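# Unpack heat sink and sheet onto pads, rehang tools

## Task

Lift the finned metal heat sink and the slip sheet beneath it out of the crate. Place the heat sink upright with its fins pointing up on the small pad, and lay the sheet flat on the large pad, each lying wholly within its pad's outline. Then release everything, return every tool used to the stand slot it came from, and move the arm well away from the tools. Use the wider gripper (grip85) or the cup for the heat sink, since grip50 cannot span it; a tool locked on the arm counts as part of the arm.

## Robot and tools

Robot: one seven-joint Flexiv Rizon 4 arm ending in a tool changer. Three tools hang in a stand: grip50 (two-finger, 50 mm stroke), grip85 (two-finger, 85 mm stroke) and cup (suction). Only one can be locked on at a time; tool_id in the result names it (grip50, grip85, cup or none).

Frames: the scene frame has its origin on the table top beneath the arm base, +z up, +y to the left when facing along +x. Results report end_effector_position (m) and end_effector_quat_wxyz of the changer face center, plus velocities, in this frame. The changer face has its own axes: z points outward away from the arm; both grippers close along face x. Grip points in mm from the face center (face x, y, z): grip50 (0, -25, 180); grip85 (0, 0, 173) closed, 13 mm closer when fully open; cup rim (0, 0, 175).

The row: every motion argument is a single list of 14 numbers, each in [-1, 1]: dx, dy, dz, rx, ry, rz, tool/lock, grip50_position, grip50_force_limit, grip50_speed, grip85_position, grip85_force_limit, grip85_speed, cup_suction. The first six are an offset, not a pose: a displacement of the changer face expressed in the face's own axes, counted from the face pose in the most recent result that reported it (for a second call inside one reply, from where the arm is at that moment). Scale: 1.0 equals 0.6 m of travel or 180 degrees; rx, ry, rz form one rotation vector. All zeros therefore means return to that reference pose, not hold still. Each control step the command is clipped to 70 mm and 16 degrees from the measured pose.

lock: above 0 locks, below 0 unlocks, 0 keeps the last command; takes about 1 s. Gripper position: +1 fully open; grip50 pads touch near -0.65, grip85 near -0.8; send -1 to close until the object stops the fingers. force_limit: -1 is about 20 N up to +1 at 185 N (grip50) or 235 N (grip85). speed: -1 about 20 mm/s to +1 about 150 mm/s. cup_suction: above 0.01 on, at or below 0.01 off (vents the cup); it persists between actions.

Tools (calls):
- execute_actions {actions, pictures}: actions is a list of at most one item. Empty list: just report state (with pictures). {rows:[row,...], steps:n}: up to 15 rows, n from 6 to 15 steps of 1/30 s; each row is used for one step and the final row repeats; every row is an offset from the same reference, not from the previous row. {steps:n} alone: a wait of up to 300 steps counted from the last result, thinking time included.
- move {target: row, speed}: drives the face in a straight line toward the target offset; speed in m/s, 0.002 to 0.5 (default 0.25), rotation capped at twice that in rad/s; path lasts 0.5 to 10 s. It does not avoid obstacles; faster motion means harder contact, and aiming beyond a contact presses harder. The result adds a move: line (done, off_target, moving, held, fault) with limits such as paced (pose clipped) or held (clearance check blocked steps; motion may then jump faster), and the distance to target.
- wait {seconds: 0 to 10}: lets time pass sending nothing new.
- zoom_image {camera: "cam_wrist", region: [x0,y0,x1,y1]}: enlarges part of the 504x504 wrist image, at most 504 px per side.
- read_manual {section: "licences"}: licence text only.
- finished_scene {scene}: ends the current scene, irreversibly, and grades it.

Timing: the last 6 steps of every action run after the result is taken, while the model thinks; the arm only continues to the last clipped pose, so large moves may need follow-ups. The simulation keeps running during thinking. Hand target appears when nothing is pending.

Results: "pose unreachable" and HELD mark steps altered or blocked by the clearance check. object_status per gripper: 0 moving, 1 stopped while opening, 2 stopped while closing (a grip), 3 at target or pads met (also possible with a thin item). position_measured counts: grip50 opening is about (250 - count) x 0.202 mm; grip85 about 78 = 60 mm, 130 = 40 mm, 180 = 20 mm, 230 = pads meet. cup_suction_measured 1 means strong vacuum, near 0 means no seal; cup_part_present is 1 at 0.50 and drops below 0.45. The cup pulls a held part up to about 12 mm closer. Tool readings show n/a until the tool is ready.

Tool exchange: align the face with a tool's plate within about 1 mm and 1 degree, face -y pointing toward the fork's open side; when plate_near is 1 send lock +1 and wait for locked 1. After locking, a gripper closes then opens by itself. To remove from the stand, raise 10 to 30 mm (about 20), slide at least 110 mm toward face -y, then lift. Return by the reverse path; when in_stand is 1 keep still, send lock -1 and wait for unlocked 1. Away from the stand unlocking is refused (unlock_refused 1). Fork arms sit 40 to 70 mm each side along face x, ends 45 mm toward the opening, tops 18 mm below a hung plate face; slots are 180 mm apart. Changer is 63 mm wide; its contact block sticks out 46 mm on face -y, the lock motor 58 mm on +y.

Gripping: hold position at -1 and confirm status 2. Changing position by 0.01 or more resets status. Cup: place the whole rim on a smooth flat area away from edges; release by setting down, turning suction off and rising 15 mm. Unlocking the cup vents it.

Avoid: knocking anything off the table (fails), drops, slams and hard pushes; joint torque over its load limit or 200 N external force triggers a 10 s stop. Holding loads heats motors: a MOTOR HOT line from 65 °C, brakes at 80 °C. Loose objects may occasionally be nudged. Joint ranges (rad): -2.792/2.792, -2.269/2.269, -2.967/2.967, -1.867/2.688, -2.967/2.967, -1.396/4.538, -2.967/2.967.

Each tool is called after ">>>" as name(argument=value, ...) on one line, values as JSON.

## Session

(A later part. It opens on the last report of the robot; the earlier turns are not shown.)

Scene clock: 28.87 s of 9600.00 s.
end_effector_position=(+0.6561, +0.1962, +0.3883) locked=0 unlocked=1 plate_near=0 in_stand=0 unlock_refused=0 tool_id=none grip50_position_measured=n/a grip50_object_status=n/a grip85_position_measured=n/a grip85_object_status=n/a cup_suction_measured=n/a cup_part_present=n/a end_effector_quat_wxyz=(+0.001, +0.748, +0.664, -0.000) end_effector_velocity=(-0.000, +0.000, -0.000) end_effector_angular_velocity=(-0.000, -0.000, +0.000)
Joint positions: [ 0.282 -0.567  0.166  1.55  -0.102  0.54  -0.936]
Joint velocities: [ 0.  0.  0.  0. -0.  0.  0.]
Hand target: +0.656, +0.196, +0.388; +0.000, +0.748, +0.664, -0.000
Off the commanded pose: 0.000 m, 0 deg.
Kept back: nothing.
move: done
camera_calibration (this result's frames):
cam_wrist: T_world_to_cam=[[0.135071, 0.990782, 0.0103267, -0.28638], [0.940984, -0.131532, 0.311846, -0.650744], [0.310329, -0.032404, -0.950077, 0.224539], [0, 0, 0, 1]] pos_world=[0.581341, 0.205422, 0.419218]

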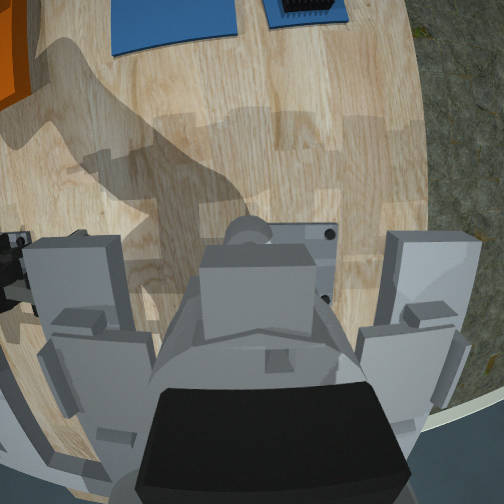

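>>> move(target=[0.0006,-0.0007,0.029,0,0,0,0,1,0,0,1,0,0,0], speed=0.06)

>>> move(target=[0,0,0.022,0,0,0,0,1,0,0,1,0,0,0], speed=0.02)

Scene clock: 29.83 s of 9600.00 s.
end_effector_position=(+0.6557, +0.1965, +0.3708) locked=0 unlocked=1 plate_near=0 in_stand=0 unlock_refused=0 tool_id=none grip50_position_measured=n/a grip50_object_status=n/a grip85_position_measured=n/a grip85_object_status=n/a cup_suction_measured=n/a cup_part_present=n/a end_effector_quat_wxyz=(+0.000, +0.748, +0.664, -0.000) end_effector_velocity=(+0.000, +0.000, +0.000) end_effector_angular_velocity=(+0.001, -0.000, -0.000)
Joint positions: [ 0.284 -0.588  0.163  1.568 -0.105  0.578 -0.933]
Joint velocities: [ 0.     0.    -0.    -0.     0.001  0.     0.   ]
Hand target: +0.656, +0.197, +0.371; +0.001, +0.748, +0.664, -0.000
Off the commanded pose: 0.000 m, 0 deg.
Kept back: nothing.
move: done
camera_calibration (this result's frames):
cam_wrist: T_world_to_cam=[[0.135055, 0.990784, 0.0103106, -0.286459], [0.941108, -0.131525, 0.311476, -0.644767], [0.309962, -0.0323631, -0.950198, 0.208251], [0, 0, 0, 1]] pos_world=[0.580933, 0.205756, 0.401663]

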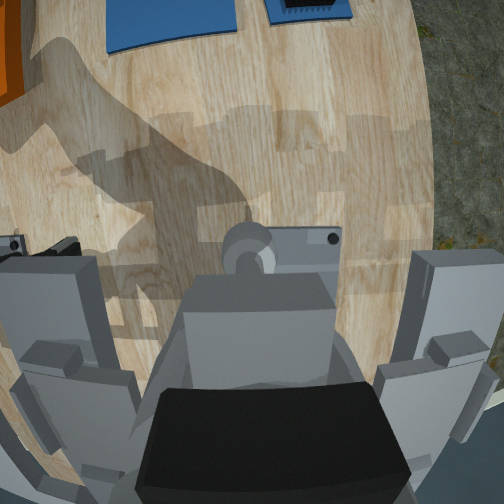

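Scene clock: 30.73 s of 9600.00 s.
end_effector_position=(+0.6559, +0.1966, +0.3581) locked=0 unlocked=1 plate_near=1 in_stand=1 unlock_refused=0 tool_id=none grip50_position_measured=n/a grip50_object_status=n/a grip85_position_measured=n/a grip85_object_status=n/a cup_suction_measured=n/a cup_part_present=n/a end_effector_quat_wxyz=(+0.001, +0.748, +0.664, +0.000) end_effector_velocity=(-0.000, +0.000, +0.000) end_effector_angular_velocity=(+0.000, -0.000, +0.001)
Joint positions: [ 0.285 -0.604  0.161  1.58  -0.108  0.606 -0.931]
Joint velocities: [ 0.  0.  0.  0.  0.  0. -0.]
Hand target: +0.656, +0.196, +0.358; +0.000, +0.748, +0.664, -0.000
Off the commanded pose: 0.001 m, 0 deg.
Kept back: nothing.
move: done
camera_calibration (this result's frames):
cam_wrist: T_world_to_cam=[[0.134904, 0.990799, 0.0108992, -0.286538], [0.940825, -0.131535, 0.312324, -0.641122], [0.310884, -0.0318794, -0.949913, 0.195374], [0, 0, 0, 1]] pos_world=[0.5811, 0.205799, 0.388949]

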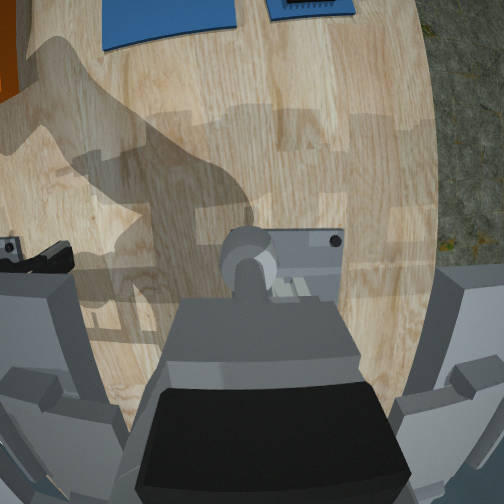

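>>> execute_actions(actions=[{"rows":[[0,0,0,0,0,0,1,1,0,0,1,0,0,0]],"steps":15}])

>>> execute_actions(actions=[{"steps":23}])

Scene clock: 31.17 s of 9600.00 s.
end_effector_position=(+0.6559, +0.1966, +0.3582) locked=0 unlocked=0 plate_near=1 in_stand=1 unlock_refused=0 tool_id=none grip50_position_measured=n/a grip50_object_status=n/a grip85_position_measured=n/a grip85_object_status=n/a cup_suction_measured=n/a cup_part_present=n/a end_effector_quat_wxyz=(+0.001, +0.748, +0.664, +0.000) end_effector_velocity=(+0.000, +0.000, +0.000) end_effector_angular_velocity=(+0.001, -0.000, -0.000)
Joint positions: [ 0.285 -0.604  0.161  1.58  -0.108  0.606 -0.931]
Joint velocities: [-0.  0. -0. -0.  0.  0. -0.]
Steps of this call (steps 1 to 4: nothing new was sent; steps 5 to 13: the first 9 steps of this action). Readings (end_effector_position | what the end effector reports):
5: (+0.6559, +0.1966, +0.3582) | locked=0 unlocked=0 plate_near=1 in_stand=1 unlock_refused=0 tool_id=none grip50_position_measured=n/a grip50_object_status=n/a grip85_position_measured=n/a grip85_object_status=n/a cup_suction_measured=n/a cup_part_present=n/a
6: (+0.6559, +0.1966, +0.3582) | locked=0 unlocked=0 plate_near=1 in_stand=1 unlock_refused=0 tool_id=none grip50_position_measured=n/a grip50_object_status=n/a grip85_position_measured=n/a grip85_object_status=n/a cup_suction_measured=n/a cup_part_present=n/a
8: (+0.6559, +0.1966, +0.3582) | locked=0 unlocked=0 plate_near=1 in_stand=1 unlock_refused=0 tool_id=none grip50_position_measured=n/a grip50_object_status=n/a grip85_position_measured=n/a grip85_object_status=n/a cup_suction_measured=n/a cup_part_present=n/a
12: (+0.6559, +0.1966, +0.3582) | locked=0 unlocked=0 plate_near=1 in_stand=1 unlock_refused=0 tool_id=none grip50_position_measured=n/a grip50_object_status=n/a grip85_position_measured=n/a grip85_object_status=n/a cup_suction_measured=n/a cup_part_present=n/a
13: the state above

Scene clock: 31.93 s of 9600.00 s.
end_effector_position=(+0.6559, +0.1966, +0.3583) locked=1 unlocked=0 plate_near=1 in_stand=1 unlock_refused=0 tool_id=cup grip50_position_measured=n/a grip50_object_status=n/a grip85_position_measured=n/a grip85_object_status=n/a cup_suction_measured=n/a cup_part_present=n/a end_effector_quat_wxyz=(+0.001, +0.748, +0.664, +0.000) end_effector_velocity=(-0.000, +0.000, +0.000) end_effector_angular_velocity=(+0.000, -0.000, +0.000)
Joint positions: [ 0.285 -0.603  0.161  1.58  -0.108  0.606 -0.931]
Joint velocities: [ 0. -0.  0. -0. -0.  0.  0.]
Hand target: +0.656, +0.197, +0.358; +0.001, +0.748, +0.664, +0.000
Off the commanded pose: 0.000 m, 0 deg.
Kept back: nothing.
Steps of this call (steps 1 to 6: the last 6 steps of your previous action; steps 7 to 23: nothing new was sent). Readings (end_effector_position | what the end effector reports):
1: (+0.6559, +0.1966, +0.3582) | locked=0 unlocked=0 plate_near=1 in_stand=1 unlock_refused=0 tool_id=none grip50_position_measured=n/a grip50_object_status=n/a grip85_position_measured=n/a grip85_object_status=n/a cup_suction_measured=n/a cup_part_present=n/a
2: (+0.6559, +0.1966, +0.3582) | locked=0 unlocked=0 plate_near=1 in_stand=1 unlock_refused=0 tool_id=none grip50_position_measured=n/a grip50_object_status=n/a grip85_position_measured=n/a grip85_object_status=n/a cup_suction_measured=n/a cup_part_present=n/a
4: (+0.6559, +0.1966, +0.3582) | locked=0 unlocked=0 plate_near=1 in_stand=1 unlock_refused=0 tool_id=none grip50_position_measured=n/a grip50_object_status=n/a grip85_position_measured=n/a grip85_object_status=n/a cup_suction_measured=n/a cup_part_present=n/a
8: (+0.6559, +0.1966, +0.3582) | locked=0 unlocked=0 plate_near=1 in_stand=1 unlock_refused=0 tool_id=none grip50_position_measured=n/a grip50_object_status=n/a grip85_position_measured=n/a grip85_object_status=n/a cup_suction_measured=n/a cup_part_present=n/a
23: the state above

>>> move(target=[0,0,-0.033,0,0,0,0,1,0,0,1,0,0,0], speed=0.1)

>>> move(target=[0,-0.2333,0,0,0,0,0,1,0,0,1,0,0,0], speed=0.28)

>>> move(target=[-0.899,-0.1345,0.2,0.0006,0,-0.0256,0,1,0,0,1,0,0,0], speed=0.5)

Scene clock: 32.97 s of 9600.00 s.
end_effector_position=(+0.6560, +0.1967, +0.3783) locked=1 unlocked=0 plate_near=1 in_stand=0 unlock_refused=0 tool_id=cup grip50_position_measured=n/a grip50_object_status=n/a grip85_position_measured=n/a grip85_object_status=n/a cup_suction_measured=0.01 cup_part_present=0 end_effector_quat_wxyz=(+0.001, +0.748, +0.664, +0.001) end_effector_velocity=(-0.000, +0.000, +0.000) end_effector_angular_velocity=(+0.000, -0.000, +0.000)
Joint positions: [ 0.283 -0.579  0.165  1.562 -0.104  0.564 -0.934]
Joint velocities: [ 0. -0.  0.  0. -0.  0.  0.]
Hand target: +0.656, +0.197, +0.378; +0.001, +0.748, +0.664, +0.000
Off the commanded pose: 0.000 m, 0 deg.
Kept back: nothing.
move: done
camera_calibration (this result's frames):
cam_wrist: T_world_to_cam=[[0.134883, 0.990799, 0.0111005, -0.286931], [0.940594, -0.131555, 0.313013, -0.647581], [0.311593, -0.0317791, -0.949684, 0.213936], [0, 0, 0, 1]] pos_world=[0.581152, 0.205897, 0.409057]

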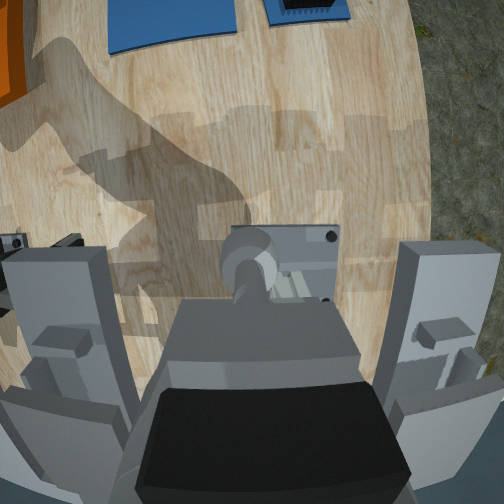

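Scene clock: 33.87 s of 9600.00 s.
end_effector_position=(+0.5167, +0.2130, +0.3778) locked=1 unlocked=0 plate_near=1 in_stand=0 unlock_refused=0 tool_id=cup grip50_position_measured=n/a grip50_object_status=n/a grip85_position_measured=n/a grip85_object_status=n/a cup_suction_measured=0.01 cup_part_present=0 end_effector_quat_wxyz=(+0.001, +0.748, +0.664, +0.001) end_effector_velocity=(+0.000, +0.000, -0.000) end_effector_angular_velocity=(-0.000, +0.001, -0.000)
Joint positions: [ 0.327 -0.321  0.238  1.973 -0.098  0.716 -0.793]
Joint velocities: [-0.    -0.001  0.    -0.     0.    -0.     0.   ]
Hand target: +0.517, +0.213, +0.378; +0.001, +0.748, +0.664, +0.000
Off the commanded pose: 0.000 m, 0 deg.
Kept back: nothing.
move: done
camera_calibration (this result's frames):
cam_wrist: T_world_to_cam=[[0.134718, 0.99083, 0.0103613, -0.283991], [0.94049, -0.131152, 0.313492, -0.514525], [0.311976, -0.0324883, -0.949534, 0.257264], [0, 0, 0, 1]] pos_world=[0.441905, 0.222263, 0.408523]

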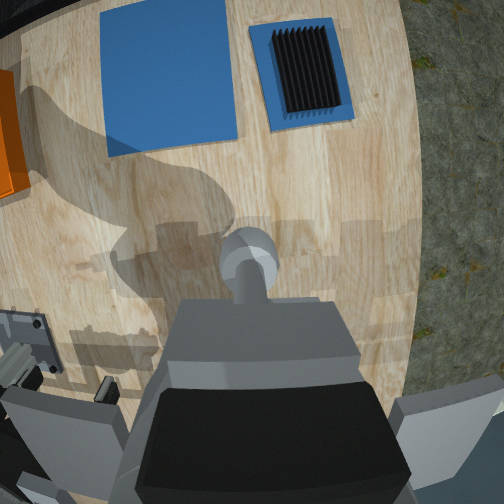

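Scene clock: 35.53 s of 9600.00 s.
end_effector_position=(+0.3735, -0.3116, +0.2569) locked=1 unlocked=0 plate_near=1 in_stand=0 unlock_refused=0 tool_id=cup grip50_position_measured=n/a grip50_object_status=n/a grip85_position_measured=n/a grip85_object_status=n/a cup_suction_measured=0.01 cup_part_present=0 end_effector_quat_wxyz=(-0.001, +0.721, +0.693, +0.002) end_effector_velocity=(+0.000, -0.000, +0.000) end_effector_angular_velocity=(-0.001, -0.001, +0.000)
Joint positions: [-0.422 -0.418 -0.075  2.268  0.084  1.11  -2.057]
Joint velocities: [0.    0.    0.    0.    0.    0.001 0.   ]
Hand target: +0.374, -0.312, +0.257; -0.001, +0.721, +0.693, +0.002
Off the commanded pose: 0.002 m, 0 deg.
Kept back: nothing.
move: done
camera_calibration (this result's frames):
cam_wrist: T_world_to_cam=[[0.0553769, 0.998351, 0.0151479, 0.287132], [0.948427, -0.0573381, 0.311767, -0.390251], [0.312121, -0.00289799, -0.950038, 0.179382], [0, 0, 0, 1]] pos_world=[0.298235, -0.308515, 0.287737]

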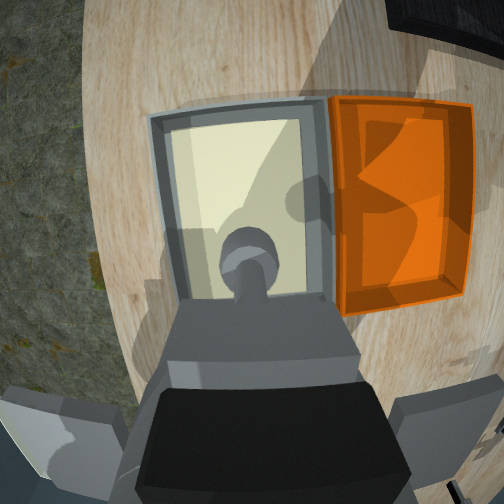

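>>> move(target=[-0.002,0,0.112,0.0003,-0.0015,0,0,1,0,0,1,0,0,1], speed=0.18)

>>> move(target=[0,0,0.017,0,0,0,0,1,0,0,1,0,0,1], speed=0.022)

Scene clock: 36.50 s of 9600.00 s.
end_effector_position=(+0.3735, -0.3126, +0.1897) locked=1 unlocked=0 plate_near=1 in_stand=0 unlock_refused=0 tool_id=cup grip50_position_measured=n/a grip50_object_status=n/a grip85_position_measured=n/a grip85_object_status=n/a cup_suction_measured=0.01 cup_part_present=0 end_effector_quat_wxyz=(-0.000, +0.721, +0.693, -0.000) end_effector_velocity=(+0.000, -0.000, +0.000) end_effector_angular_velocity=(-0.000, -0.000, +0.001)
Joint positions: [-0.433 -0.61  -0.055  2.245  0.12   1.281 -2.082]
Joint velocities: [ 0.     0.001 -0.     0.    -0.001 -0.    -0.   ]
Hand target: +0.374, -0.313, +0.190; +0.000, +0.721, +0.693, -0.000
Off the commanded pose: 0.000 m, 0 deg.
Kept back: nothing.
move: done
camera_calibration (this result's frames):
cam_wrist: T_world_to_cam=[[0.0557332, 0.998388, 0.0107146, 0.289808], [0.948811, -0.0563009, 0.310787, -0.368957], [0.310889, -0.00715497, -0.950419, 0.11479], [0, 0, 0, 1]] pos_world=[0.298232, -0.309292, 0.220661]

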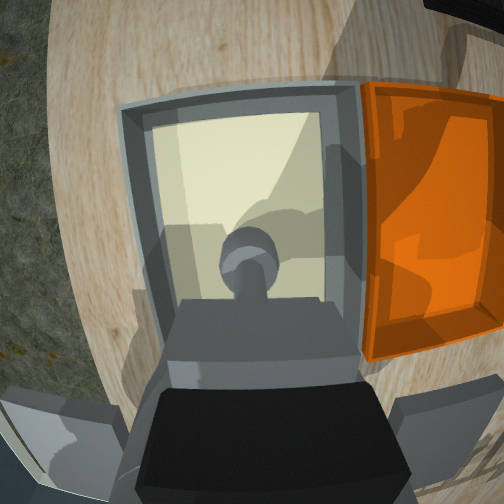

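Scene clock: 37.20 s of 9600.00 s.
end_effector_position=(+0.3734, -0.3125, +0.1794) locked=1 unlocked=0 plate_near=1 in_stand=0 unlock_refused=0 tool_id=cup grip50_position_measured=n/a grip50_object_status=n/a grip85_position_measured=n/a grip85_object_status=n/a cup_suction_measured=0.62 cup_part_present=1 end_effector_quat_wxyz=(-0.000, +0.721, +0.693, -0.000) end_effector_velocity=(+0.000, -0.000, +0.000) end_effector_angular_velocity=(-0.000, -0.001, -0.001)
Joint positions: [-0.436 -0.64  -0.05   2.239  0.124  1.304 -2.086]
Joint velocities: [-0.    -0.     0.    -0.     0.001  0.    -0.   ]
Hand target: +0.373, -0.313, +0.180; -0.000, +0.721, +0.693, -0.000
Off the commanded pose: 0.000 m, 0 deg.
Kept back: nothing.
move: done
camera_calibration (this result's frames):
cam_wrist: T_world_to_cam=[[0.0557963, 0.998384, 0.0107933, 0.289848], [0.948919, -0.056388, 0.310442, -0.365676], [0.310549, -0.00707955, -0.950531, 0.105225], [0, 0, 0, 1]] pos_world=[0.298147, -0.309254, 0.210413]

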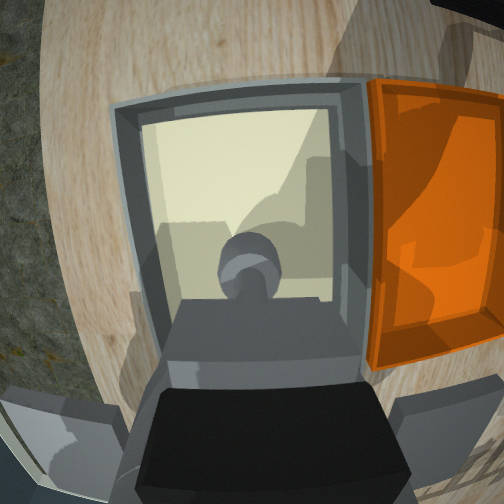

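>>> move(target=[0,0,-0.125,0,0,0,0,1,0,0,1,0,0,1], speed=0.14)

>>> move(target=[0.522,0.016,0,0,0,0.0256,0,1,0,0,1,0,0,1], speed=0.33)

Scene clock: 38.27 s of 9600.00 s.
end_effector_position=(+0.3735, -0.3125, +0.2543) locked=1 unlocked=0 plate_near=1 in_stand=0 unlock_refused=0 tool_id=cup grip50_position_measured=n/a grip50_object_status=n/a grip85_position_measured=n/a grip85_object_status=n/a cup_suction_measured=0.93 cup_part_present=1 end_effector_quat_wxyz=(-0.000, +0.721, +0.693, -0.000) end_effector_velocity=(-0.000, +0.000, -0.000) end_effector_angular_velocity=(+0.000, +0.001, +0.000)
Joint positions: [-0.418 -0.425 -0.08   2.269  0.081  1.119 -2.055]
Joint velocities: [ 0.    -0.001  0.    -0.    -0.     0.     0.   ]
Hand target: +0.373, -0.312, +0.254; -0.000, +0.721, +0.693, -0.000
Off the commanded pose: 0.000 m, 0 deg.
Kept back: nothing.
move: done
camera_calibration (this result's frames):
cam_wrist: T_world_to_cam=[[0.0555511, 0.998401, 0.0104552, 0.289173], [0.948909, -0.0560492, 0.310533, -0.38891], [0.310622, -0.00732938, -0.950505, 0.176316], [0, 0, 0, 1]] pos_world=[0.298208, -0.309216, 0.285336]

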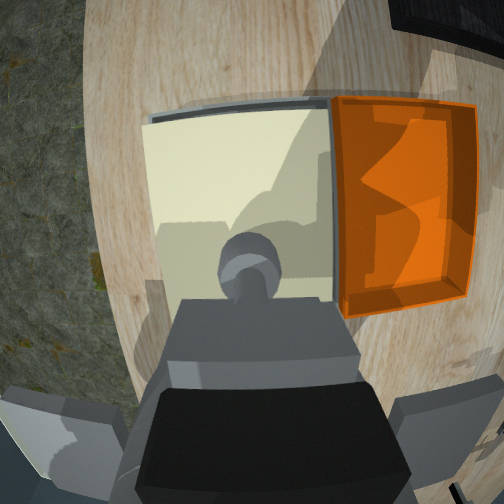

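Scene clock: 39.63 s of 9600.00 s.
end_effector_position=(+0.3947, -0.0012, +0.2538) locked=1 unlocked=0 plate_near=1 in_stand=0 unlock_refused=0 tool_id=cup grip50_position_measured=n/a grip50_object_status=n/a grip85_position_measured=n/a grip85_object_status=n/a cup_suction_measured=0.93 cup_part_present=1 end_effector_quat_wxyz=(+0.001, +0.748, +0.664, -0.002) end_effector_velocity=(-0.000, -0.000, -0.000) end_effector_angular_velocity=(-0.000, +0.000, -0.000)
Joint positions: [ 0.209 -0.292  0.029  2.543 -0.03   1.263 -1.146]
Joint velocities: [-0.001  0.     0.     0.    -0.    -0.    -0.   ]
Hand target: +0.395, -0.001, +0.254; +0.001, +0.748, +0.664, -0.002
Off the commanded pose: 0.001 m, 0 deg.
Kept back: nothing.
move: done
camera_calibration (this result's frames):
cam_wrist: T_world_to_cam=[[0.13511, 0.990809, 0.00655003, -0.0532182], [0.941528, -0.130444, 0.310659, -0.388651], [0.308658, -0.0358062, -0.950499, 0.172231], [0, 0, 0, 1]] pos_world=[0.319956, 0.00819883, 0.284791]

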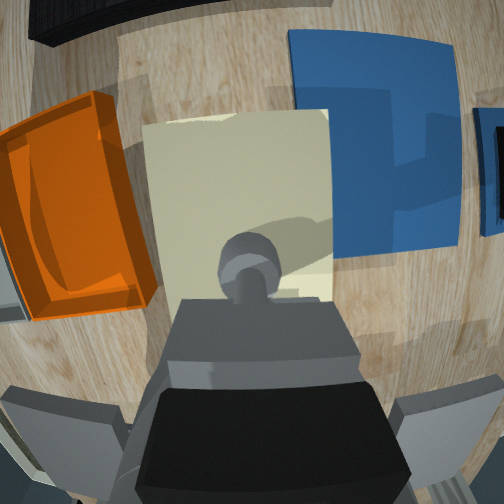

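>>> move(target=[0.2167,-0.116,0.1,0,0.0016,0,0,1,0,0,1,0,0,1], speed=0.25)

Scene clock: 40.90 s of 9600.00 s.
end_effector_position=(+0.3413, +0.1351, +0.1935) locked=1 unlocked=0 plate_near=1 in_stand=0 unlock_refused=0 tool_id=cup grip50_position_measured=n/a grip50_object_status=n/a grip85_position_measured=n/a grip85_object_status=n/a cup_suction_measured=0.93 cup_part_present=1 end_effector_quat_wxyz=(+0.001, +0.748, +0.664, -0.000) end_effector_velocity=(+0.001, -0.001, +0.000) end_effector_angular_velocity=(+0.001, -0.001, -0.003)
Joint positions: [ 0.625 -0.503  0.005  2.619 -0.054  1.553 -0.728]
Joint velocities: [-0.002  0.001  0.    -0.     0.     0.     0.   ]
Hand target: +0.341, +0.135, +0.194; +0.001, +0.748, +0.664, -0.000
Off the commanded pose: 0.001 m, 0 deg.
Kept back: nothing.
move: done
camera_calibration (this result's frames):
cam_wrist: T_world_to_cam=[[0.134982, 0.9908, 0.00976195, -0.181226], [0.941152, -0.131286, 0.311443, -0.301723], [0.309859, -0.0328517, -0.950215, 0.135373], [0, 0, 0, 1]] pos_world=[0.266483, 0.144393, 0.224372]

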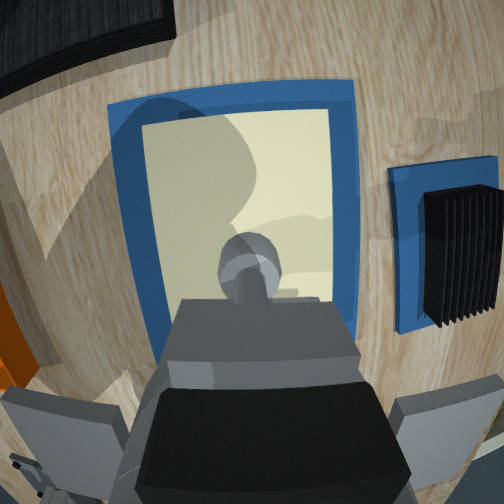

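>>> move(target=[-0.004,0,0.024,0,0,0,0,1,0,0,1,0,0,1], speed=0.06)

>>> move(target=[0,0,0.011,0,0,0,0,1,0,0,1,0,0,1], speed=0.015)

Scene clock: 41.83 s of 9600.00 s.
end_effector_position=(+0.3409, +0.1326, +0.1790) locked=1 unlocked=0 plate_near=1 in_stand=0 unlock_refused=0 tool_id=cup grip50_position_measured=n/a grip50_object_status=n/a grip85_position_measured=n/a grip85_object_status=n/a cup_suction_measured=0.93 cup_part_present=1 end_effector_quat_wxyz=(+0.000, +0.748, +0.664, -0.001) end_effector_velocity=(+0.000, -0.000, +0.000) end_effector_angular_velocity=(-0.000, -0.000, +0.000)
Joint positions: [ 0.626 -0.564 -0.001  2.614 -0.053  1.609 -0.733]
Joint velocities: [-0.  0. -0.  0. -0. -0. -0.]
Hand target: +0.341, +0.133, +0.179; +0.001, +0.748, +0.664, -0.000
Off the commanded pose: 0.000 m, 0 deg.
Kept back: nothing.
move: done
camera_calibration (this result's frames):
cam_wrist: T_world_to_cam=[[0.135131, 0.990781, 0.00959918, -0.178585], [0.94125, -0.131389, 0.311102, -0.29715], [0.309495, -0.0330041, -0.950328, 0.121854], [0, 0, 0, 1]] pos_world=[0.266112, 0.141918, 0.20996]

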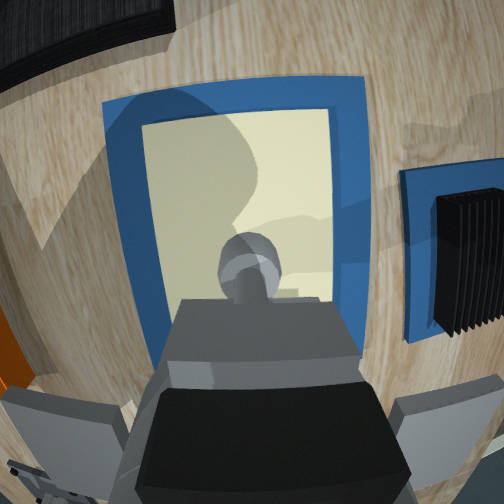

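Scene clock: 42.53 s of 9600.00 s.
end_effector_position=(+0.3409, +0.1326, +0.1729) locked=1 unlocked=0 plate_near=1 in_stand=0 unlock_refused=0 tool_id=cup grip50_position_measured=n/a grip50_object_status=n/a grip85_position_measured=n/a grip85_object_status=n/a cup_suction_measured=0.93 cup_part_present=1 end_effector_quat_wxyz=(+0.000, +0.748, +0.664, -0.000) end_effector_velocity=(+0.000, -0.000, -0.000) end_effector_angular_velocity=(-0.000, +0.000, -0.000)
Joint positions: [ 0.628 -0.591 -0.003  2.61  -0.052  1.633 -0.733]
Joint velocities: [ 0. -0. -0. -0.  0. -0. -0.]
Hand target: +0.341, +0.133, +0.172; +0.000, +0.748, +0.664, -0.001
Off the commanded pose: 0.000 m, 0 deg.
Kept back: nothing.
move: done
camera_calibration (this result's frames):
cam_wrist: T_world_to_cam=[[0.135651, 0.990701, 0.010547, -0.178842], [0.940905, -0.132152, 0.311822, -0.295199], [0.310316, -0.0323751, -0.950082, 0.115577], [0, 0, 0, 1]] pos_world=[0.266149, 0.14191, 0.203743]

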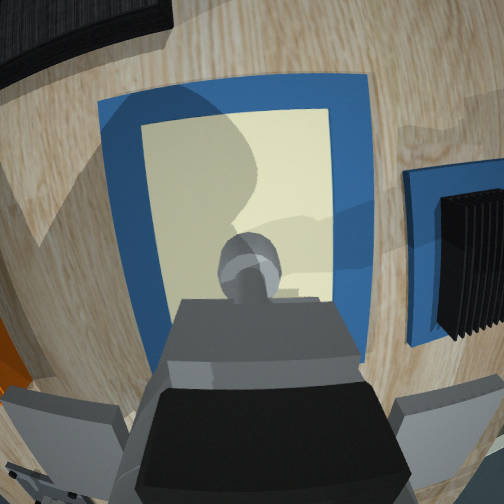

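>>> move(target=[0,0,0,0,0,0,0,1,0,0,1,0,0,0], speed=0.05)

>>> move(target=[0,0,-0.04,0,0,0,0,1,0,0,1,0,0,0], speed=0.07)

Scene clock: 43.47 s of 9600.00 s.
end_effector_position=(+0.3412, +0.1328, +0.1735) locked=1 unlocked=0 plate_near=1 in_stand=0 unlock_refused=0 tool_id=cup grip50_position_measured=n/a grip50_object_status=n/a grip85_position_measured=n/a grip85_object_status=n/a cup_suction_measured=0.01 cup_part_present=0 end_effector_quat_wxyz=(+0.001, +0.748, +0.663, +0.001) end_effector_velocity=(-0.000, -0.000, -0.000) end_effector_angular_velocity=(-0.000, +0.000, -0.000)
Joint positions: [ 0.628 -0.59  -0.003  2.61  -0.051  1.634 -0.733]
Joint velocities: [-0.  0.  0.  0.  0. -0. -0.]
Hand target: +0.341, +0.133, +0.173; +0.000, +0.748, +0.664, -0.000
Off the commanded pose: 0.001 m, 0 deg.
Kept back: nothing.
move: done
camera_calibration (this result's frames):
cam_wrist: T_world_to_cam=[[0.136172, 0.990611, 0.0121309, -0.17948], [0.940298, -0.133092, 0.31325, -0.295558], [0.311923, -0.0312492, -0.949593, 0.11527], [0, 0, 0, 1]] pos_world=[0.266397, 0.142061, 0.20422]

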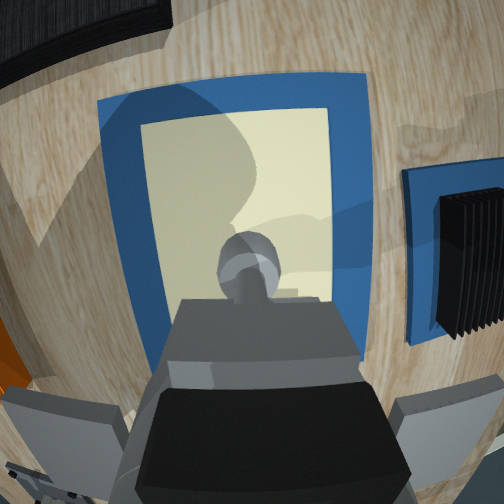

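Scene clock: 44.17 s of 9600.00 s.
end_effector_position=(+0.3412, +0.1328, +0.1974) locked=1 unlocked=0 plate_near=1 in_stand=0 unlock_refused=0 tool_id=cup grip50_position_measured=n/a grip50_object_status=n/a grip85_position_measured=n/a grip85_object_status=n/a cup_suction_measured=0.01 cup_part_present=0 end_effector_quat_wxyz=(+0.001, +0.748, +0.663, +0.001) end_effector_velocity=(-0.000, -0.000, -0.000) end_effector_angular_velocity=(-0.001, +0.002, +0.001)
Joint positions: [ 0.618 -0.488  0.006  2.624 -0.055  1.546 -0.731]
Joint velocities: [-0.001 -0.001  0.     0.    -0.001 -0.001  0.   ]
Hand target: +0.341, +0.133, +0.197; +0.001, +0.748, +0.663, +0.001
Off the commanded pose: 0.000 m, 0 deg.
Kept back: nothing.
move: done
camera_calibration (this result's frames):
cam_wrist: T_world_to_cam=[[0.136072, 0.990624, 0.01219, -0.179762], [0.940227, -0.133007, 0.313499, -0.303085], [0.312181, -0.031197, -0.94951, 0.137942], [0, 0, 0, 1]] pos_world=[0.266367, 0.142068, 0.228186]

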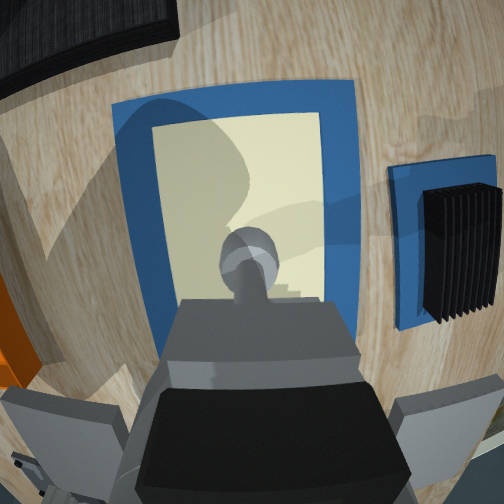

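>>> move(target=[0.1685,0.2922,-0.302,0.0005,-0.0004,-0.0004,0,1,0,0,1,0,0,0], speed=0.42)

Scene clock: 45.53 s of 9600.00 s.
end_effector_position=(+0.5267, +0.2126, +0.3787) locked=1 unlocked=0 plate_near=1 in_stand=0 unlock_refused=0 tool_id=cup grip50_position_measured=n/a grip50_object_status=n/a grip85_position_measured=n/a grip85_object_status=n/a cup_suction_measured=0.01 cup_part_present=0 end_effector_quat_wxyz=(+0.000, +0.748, +0.664, +0.000) end_effector_velocity=(+0.000, +0.000, +0.000) end_effector_angular_velocity=(+0.000, -0.001, +0.000)
Joint positions: [ 0.504 -0.312  0.039  1.96  -0.012  0.703 -0.862]
Joint velocities: [ 0.  0.  0. -0.  0.  0. -0.]
Hand target: +0.527, +0.213, +0.379; +0.000, +0.748, +0.664, +0.000
Off the commanded pose: 0.001 m, 0 deg.
Kept back: nothing.
move: done
camera_calibration (this result's frames):
cam_wrist: T_world_to_cam=[[0.134383, 0.990866, 0.0111952, -0.285031], [0.94112, -0.131157, 0.311593, -0.523856], [0.310215, -0.0313366, -0.95015, 0.255936], [0, 0, 0, 1]] pos_world=[0.451919, 0.221741, 0.409599]

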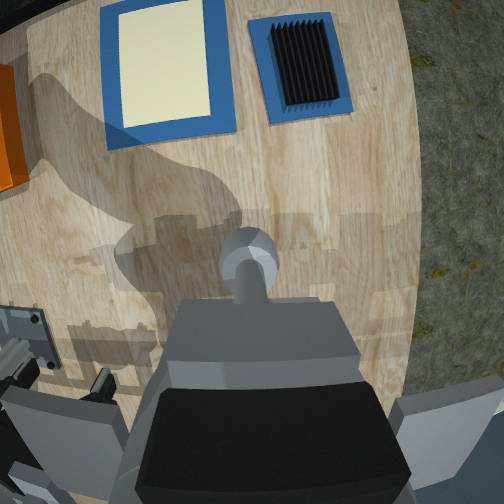

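>>> move(target=[-0.0012,0.2167,0.0005,0,0,0,0,1,0,0,1,0,0,0], speed=0.2)

Scene clock: 46.77 s of 9600.00 s.
end_effector_position=(+0.6560, +0.1966, +0.3785) locked=1 unlocked=0 plate_near=1 in_stand=0 unlock_refused=0 tool_id=cup grip50_position_measured=n/a grip50_object_status=n/a grip85_position_measured=n/a grip85_object_status=n/a cup_suction_measured=0.01 cup_part_present=0 end_effector_quat_wxyz=(-0.000, +0.748, +0.664, +0.000) end_effector_velocity=(+0.000, -0.000, +0.001) end_effector_angular_velocity=(+0.001, -0.001, -0.000)
Joint positions: [ 0.429 -0.56  -0.02   1.565  0.017  0.557 -1.007]
Joint velocities: [-0.     0.001 -0.    -0.     0.     0.    -0.   ]
Hand target: +0.656, +0.197, +0.379; -0.000, +0.748, +0.664, +0.000
Off the commanded pose: 0.000 m, 0 deg.
Kept back: nothing.
move: done
camera_calibration (this result's frames):
cam_wrist: T_world_to_cam=[[0.13462, 0.990827, 0.0118403, -0.287017], [0.941241, -0.1316, 0.311041, -0.647326], [0.309745, -0.0307277, -0.950323, 0.215448], [0, 0, 0, 1]] pos_world=[0.581195, 0.205816, 0.409488]

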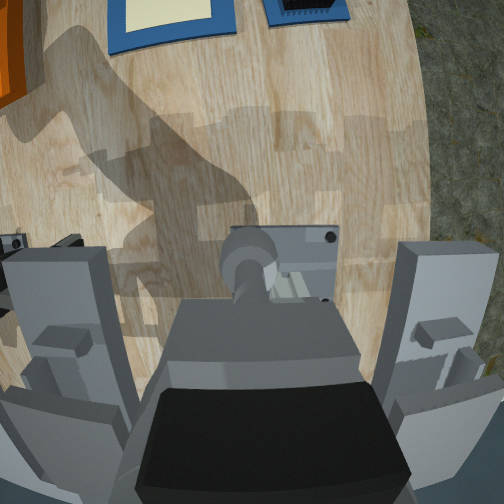

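>>> move(target=[0,0,0.034,0,0,0,0,1,0,0,1,0,0,0], speed=0.035)

>>> execute_actions(actions=[{"rows":[[0,0,0,0,0,0,-1,1,0,0,1,0,0,0]],"steps":15}])

>>> execute_actions(actions=[{"steps":23}])

Scene clock: 47.80 s of 9600.00 s.
end_effector_position=(+0.6561, +0.1966, +0.3583) locked=1 unlocked=0 plate_near=1 in_stand=1 unlock_refused=0 tool_id=cup grip50_position_measured=n/a grip50_object_status=n/a grip85_position_measured=n/a grip85_object_status=n/a cup_suction_measured=0.01 cup_part_present=0 end_effector_quat_wxyz=(-0.000, +0.748, +0.664, +0.000) end_effector_velocity=(-0.000, -0.000, -0.000) end_effector_angular_velocity=(+0.001, +0.001, -0.001)
Joint positions: [ 0.429 -0.587 -0.02   1.582  0.018  0.6   -1.008]
Joint velocities: [-0.     0.     0.     0.     0.001 -0.     0.   ]
Hand target: +0.656, +0.197, +0.358; -0.000, +0.748, +0.664, +0.000
Off the commanded pose: 0.000 m, 0 deg.
Kept back: nothing.
move: done
camera_calibration (this result's frames):
cam_wrist: T_world_to_cam=[[0.134807, 0.990801, 0.0118825, -0.28685], [0.941093, -0.131778, 0.311414, -0.64117], [0.310115, -0.0307983, -0.9502, 0.195893], [0, 0, 0, 1]] pos_world=[0.58132, 0.205752, 0.389215]

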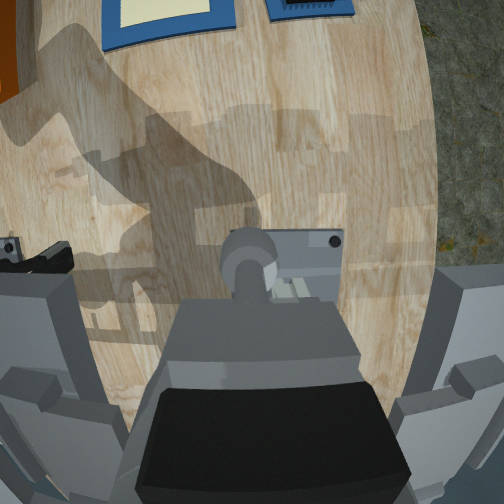

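Scene clock: 48.10 s of 9600.00 s.
end_effector_position=(+0.6560, +0.1965, +0.3582) locked=0 unlocked=0 plate_near=1 in_stand=1 unlock_refused=0 tool_id=none grip50_position_measured=n/a grip50_object_status=n/a grip85_position_measured=n/a grip85_object_status=n/a cup_suction_measured=n/a cup_part_present=n/a end_effector_quat_wxyz=(-0.000, +0.748, +0.664, +0.000) end_effector_velocity=(-0.000, -0.000, -0.000) end_effector_angular_velocity=(+0.000, +0.000, -0.000)
Joint positions: [ 0.429 -0.587 -0.02   1.582  0.018  0.6   -1.008]
Joint velocities: [-0.  0. -0.  0.  0.  0. -0.]
Steps of this call (steps 1 to 9: the first 9 steps of this action). Readings (end_effector_position | what the end effector reports):
1: (+0.6560, +0.1965, +0.3582) | locked=1 unlocked=0 plate_near=1 in_stand=1 unlock_refused=0 tool_id=cup grip50_position_measured=n/a grip50_object_status=n/a grip85_position_measured=n/a grip85_object_status=n/a cup_suction_measured=0.01 cup_part_present=0
2: (+0.6560, +0.1965, +0.3582) | locked=1 unlocked=0 plate_near=1 in_stand=1 unlock_refused=0 tool_id=cup grip50_position_measured=n/a grip50_object_status=n/a grip85_position_measured=n/a grip85_object_status=n/a cup_suction_measured=0.01 cup_part_present=0
4: (+0.6560, +0.1965, +0.3582) | locked=1 unlocked=0 plate_near=1 in_stand=1 unlock_refused=0 tool_id=cup grip50_position_measured=n/a grip50_object_status=n/a grip85_position_measured=n/a grip85_object_status=n/a cup_suction_measured=0.01 cup_part_present=0
8: (+0.6560, +0.1965, +0.3582) | locked=0 unlocked=0 plate_near=1 in_stand=1 unlock_refused=0 tool_id=none grip50_position_measured=n/a grip50_object_status=n/a grip85_position_measured=n/a grip85_object_status=n/a cup_suction_measured=n/a cup_part_present=n/a
9: the state above

Scene clock: 48.87 s of 9600.00 s.
end_effector_position=(+0.6560, +0.1965, +0.3582) locked=0 unlocked=1 plate_near=1 in_stand=1 unlock_refused=0 tool_id=none grip50_position_measured=n/a grip50_object_status=n/a grip85_position_measured=n/a grip85_object_status=n/a cup_suction_measured=n/a cup_part_present=n/a end_effector_quat_wxyz=(-0.000, +0.748, +0.664, +0.000) end_effector_velocity=(-0.000, +0.000, -0.000) end_effector_angular_velocity=(+0.000, +0.001, -0.000)
Joint positions: [ 0.429 -0.587 -0.02   1.582  0.018  0.6   -1.008]
Joint velocities: [ 0.     0.     0.     0.     0.001 -0.001  0.   ]
Hand target: +0.656, +0.197, +0.358; -0.000, +0.748, +0.664, +0.000
Off the commanded pose: 0.000 m, 0 deg.
Kept back: nothing.
Steps of this call (steps 1 to 6: the last 6 steps of your previous action; steps 7 to 23: nothing new was sent). Readings (end_effector_position | what the end effector reports):
1: (+0.6560, +0.1965, +0.3582) | locked=0 unlocked=0 plate_near=1 in_stand=1 unlock_refused=0 tool_id=none grip50_position_measured=n/a grip50_object_status=n/a grip85_position_measured=n/a grip85_object_status=n/a cup_suction_measured=n/a cup_part_present=n/a
2: (+0.6560, +0.1965, +0.3582) | locked=0 unlocked=0 plate_near=1 in_stand=1 unlock_refused=0 tool_id=none grip50_position_measured=n/a grip50_object_status=n/a grip85_position_measured=n/a grip85_object_status=n/a cup_suction_measured=n/a cup_part_present=n/a
4: (+0.6560, +0.1965, +0.3582) | locked=0 unlocked=0 plate_near=1 in_stand=1 unlock_refused=0 tool_id=none grip50_position_measured=n/a grip50_object_status=n/a grip85_position_measured=n/a grip85_object_status=n/a cup_suction_measured=n/a cup_part_present=n/a
8: (+0.6560, +0.1965, +0.3582) | locked=0 unlocked=0 plate_near=1 in_stand=1 unlock_refused=0 tool_id=none grip50_position_measured=n/a grip50_object_status=n/a grip85_position_measured=n/a grip85_object_status=n/a cup_suction_measured=n/a cup_part_present=n/a
23: the state above

>>> move(target=[0,0,-0.04,0,0,0,0,1,0,0,1,0,0,0], speed=0.1)

>>> move(target=[-0.05,-0.38,-0.25,0,0,0,0,1,0,0,1,0,0,0], speed=0.4)

Scene clock: 49.80 s of 9600.00 s.
end_effector_position=(+0.6561, +0.1967, +0.3824) locked=0 unlocked=1 plate_near=0 in_stand=0 unlock_refused=0 tool_id=none grip50_position_measured=n/a grip50_object_status=n/a grip85_position_measured=n/a grip85_object_status=n/a cup_suction_measured=n/a cup_part_present=n/a end_effector_quat_wxyz=(-0.000, +0.748, +0.664, +0.000) end_effector_velocity=(+0.000, +0.000, +0.000) end_effector_angular_velocity=(-0.000, -0.001, +0.000)
Joint positions: [ 0.429 -0.556 -0.02   1.562  0.016  0.549 -1.007]
Joint velocities: [ 0.     0.    -0.     0.    -0.     0.001 -0.   ]
Hand target: +0.656, +0.197, +0.382; -0.000, +0.748, +0.664, +0.000
Off the commanded pose: 0.000 m, 0 deg.
Kept back: nothing.
move: done
camera_calibration (this result's frames):
cam_wrist: T_world_to_cam=[[0.134486, 0.990844, 0.0119188, -0.287049], [0.941112, -0.131483, 0.311481, -0.648704], [0.310196, -0.0306731, -0.950178, 0.218698], [0, 0, 0, 1]] pos_world=[0.581269, 0.205835, 0.413282]

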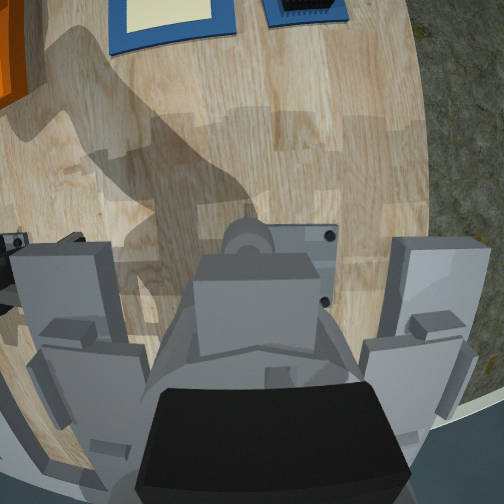

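Scene clock: 50.97 s of 9600.00 s.
end_effector_position=(+0.4258, +0.1936, +0.5317) locked=0 unlocked=1 plate_near=0 in_stand=0 unlock_refused=0 tool_id=none grip50_position_measured=n/a grip50_object_status=n/a grip85_position_measured=n/a grip85_object_status=n/a cup_suction_measured=n/a cup_part_present=n/a end_effector_quat_wxyz=(+0.001, +0.748, +0.664, +0.000) end_effector_velocity=(+0.000, +0.000, -0.000) end_effector_angular_velocity=(+0.001, +0.000, -0.000)
Joint positions: [ 0.492  0.1    0.127  1.995  0.014  0.328 -0.798]
Joint velocities: [-0.    -0.001  0.    -0.     0.001  0.001  0.   ]
Hand target: +0.426, +0.193, +0.532; +0.001, +0.748, +0.664, +0.000
Off the commanded pose: 0.001 m, 0 deg.
Kept back: nothing.
move: done
camera_calibration (this result's frames):
cam_wrist: T_world_to_cam=[[0.134042, 0.990919, 0.0106098, -0.253941], [0.940863, -0.130618, 0.312595, -0.479552], [0.311142, -0.0319184, -0.949827, 0.431576], [0, 0, 0, 1]] pos_world=[0.35095, 0.202772, 0.562522]

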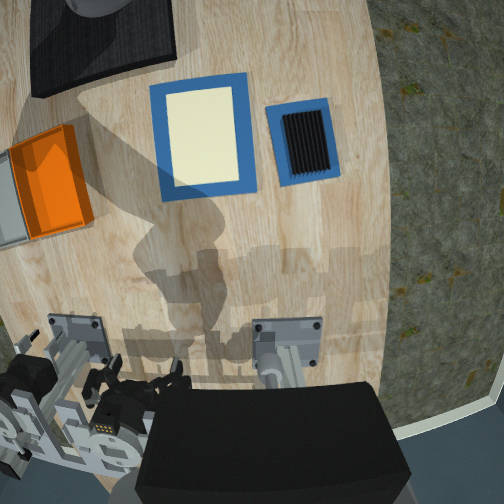

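>>> finished_scene(scene=2)

The scene is finished: the task was done.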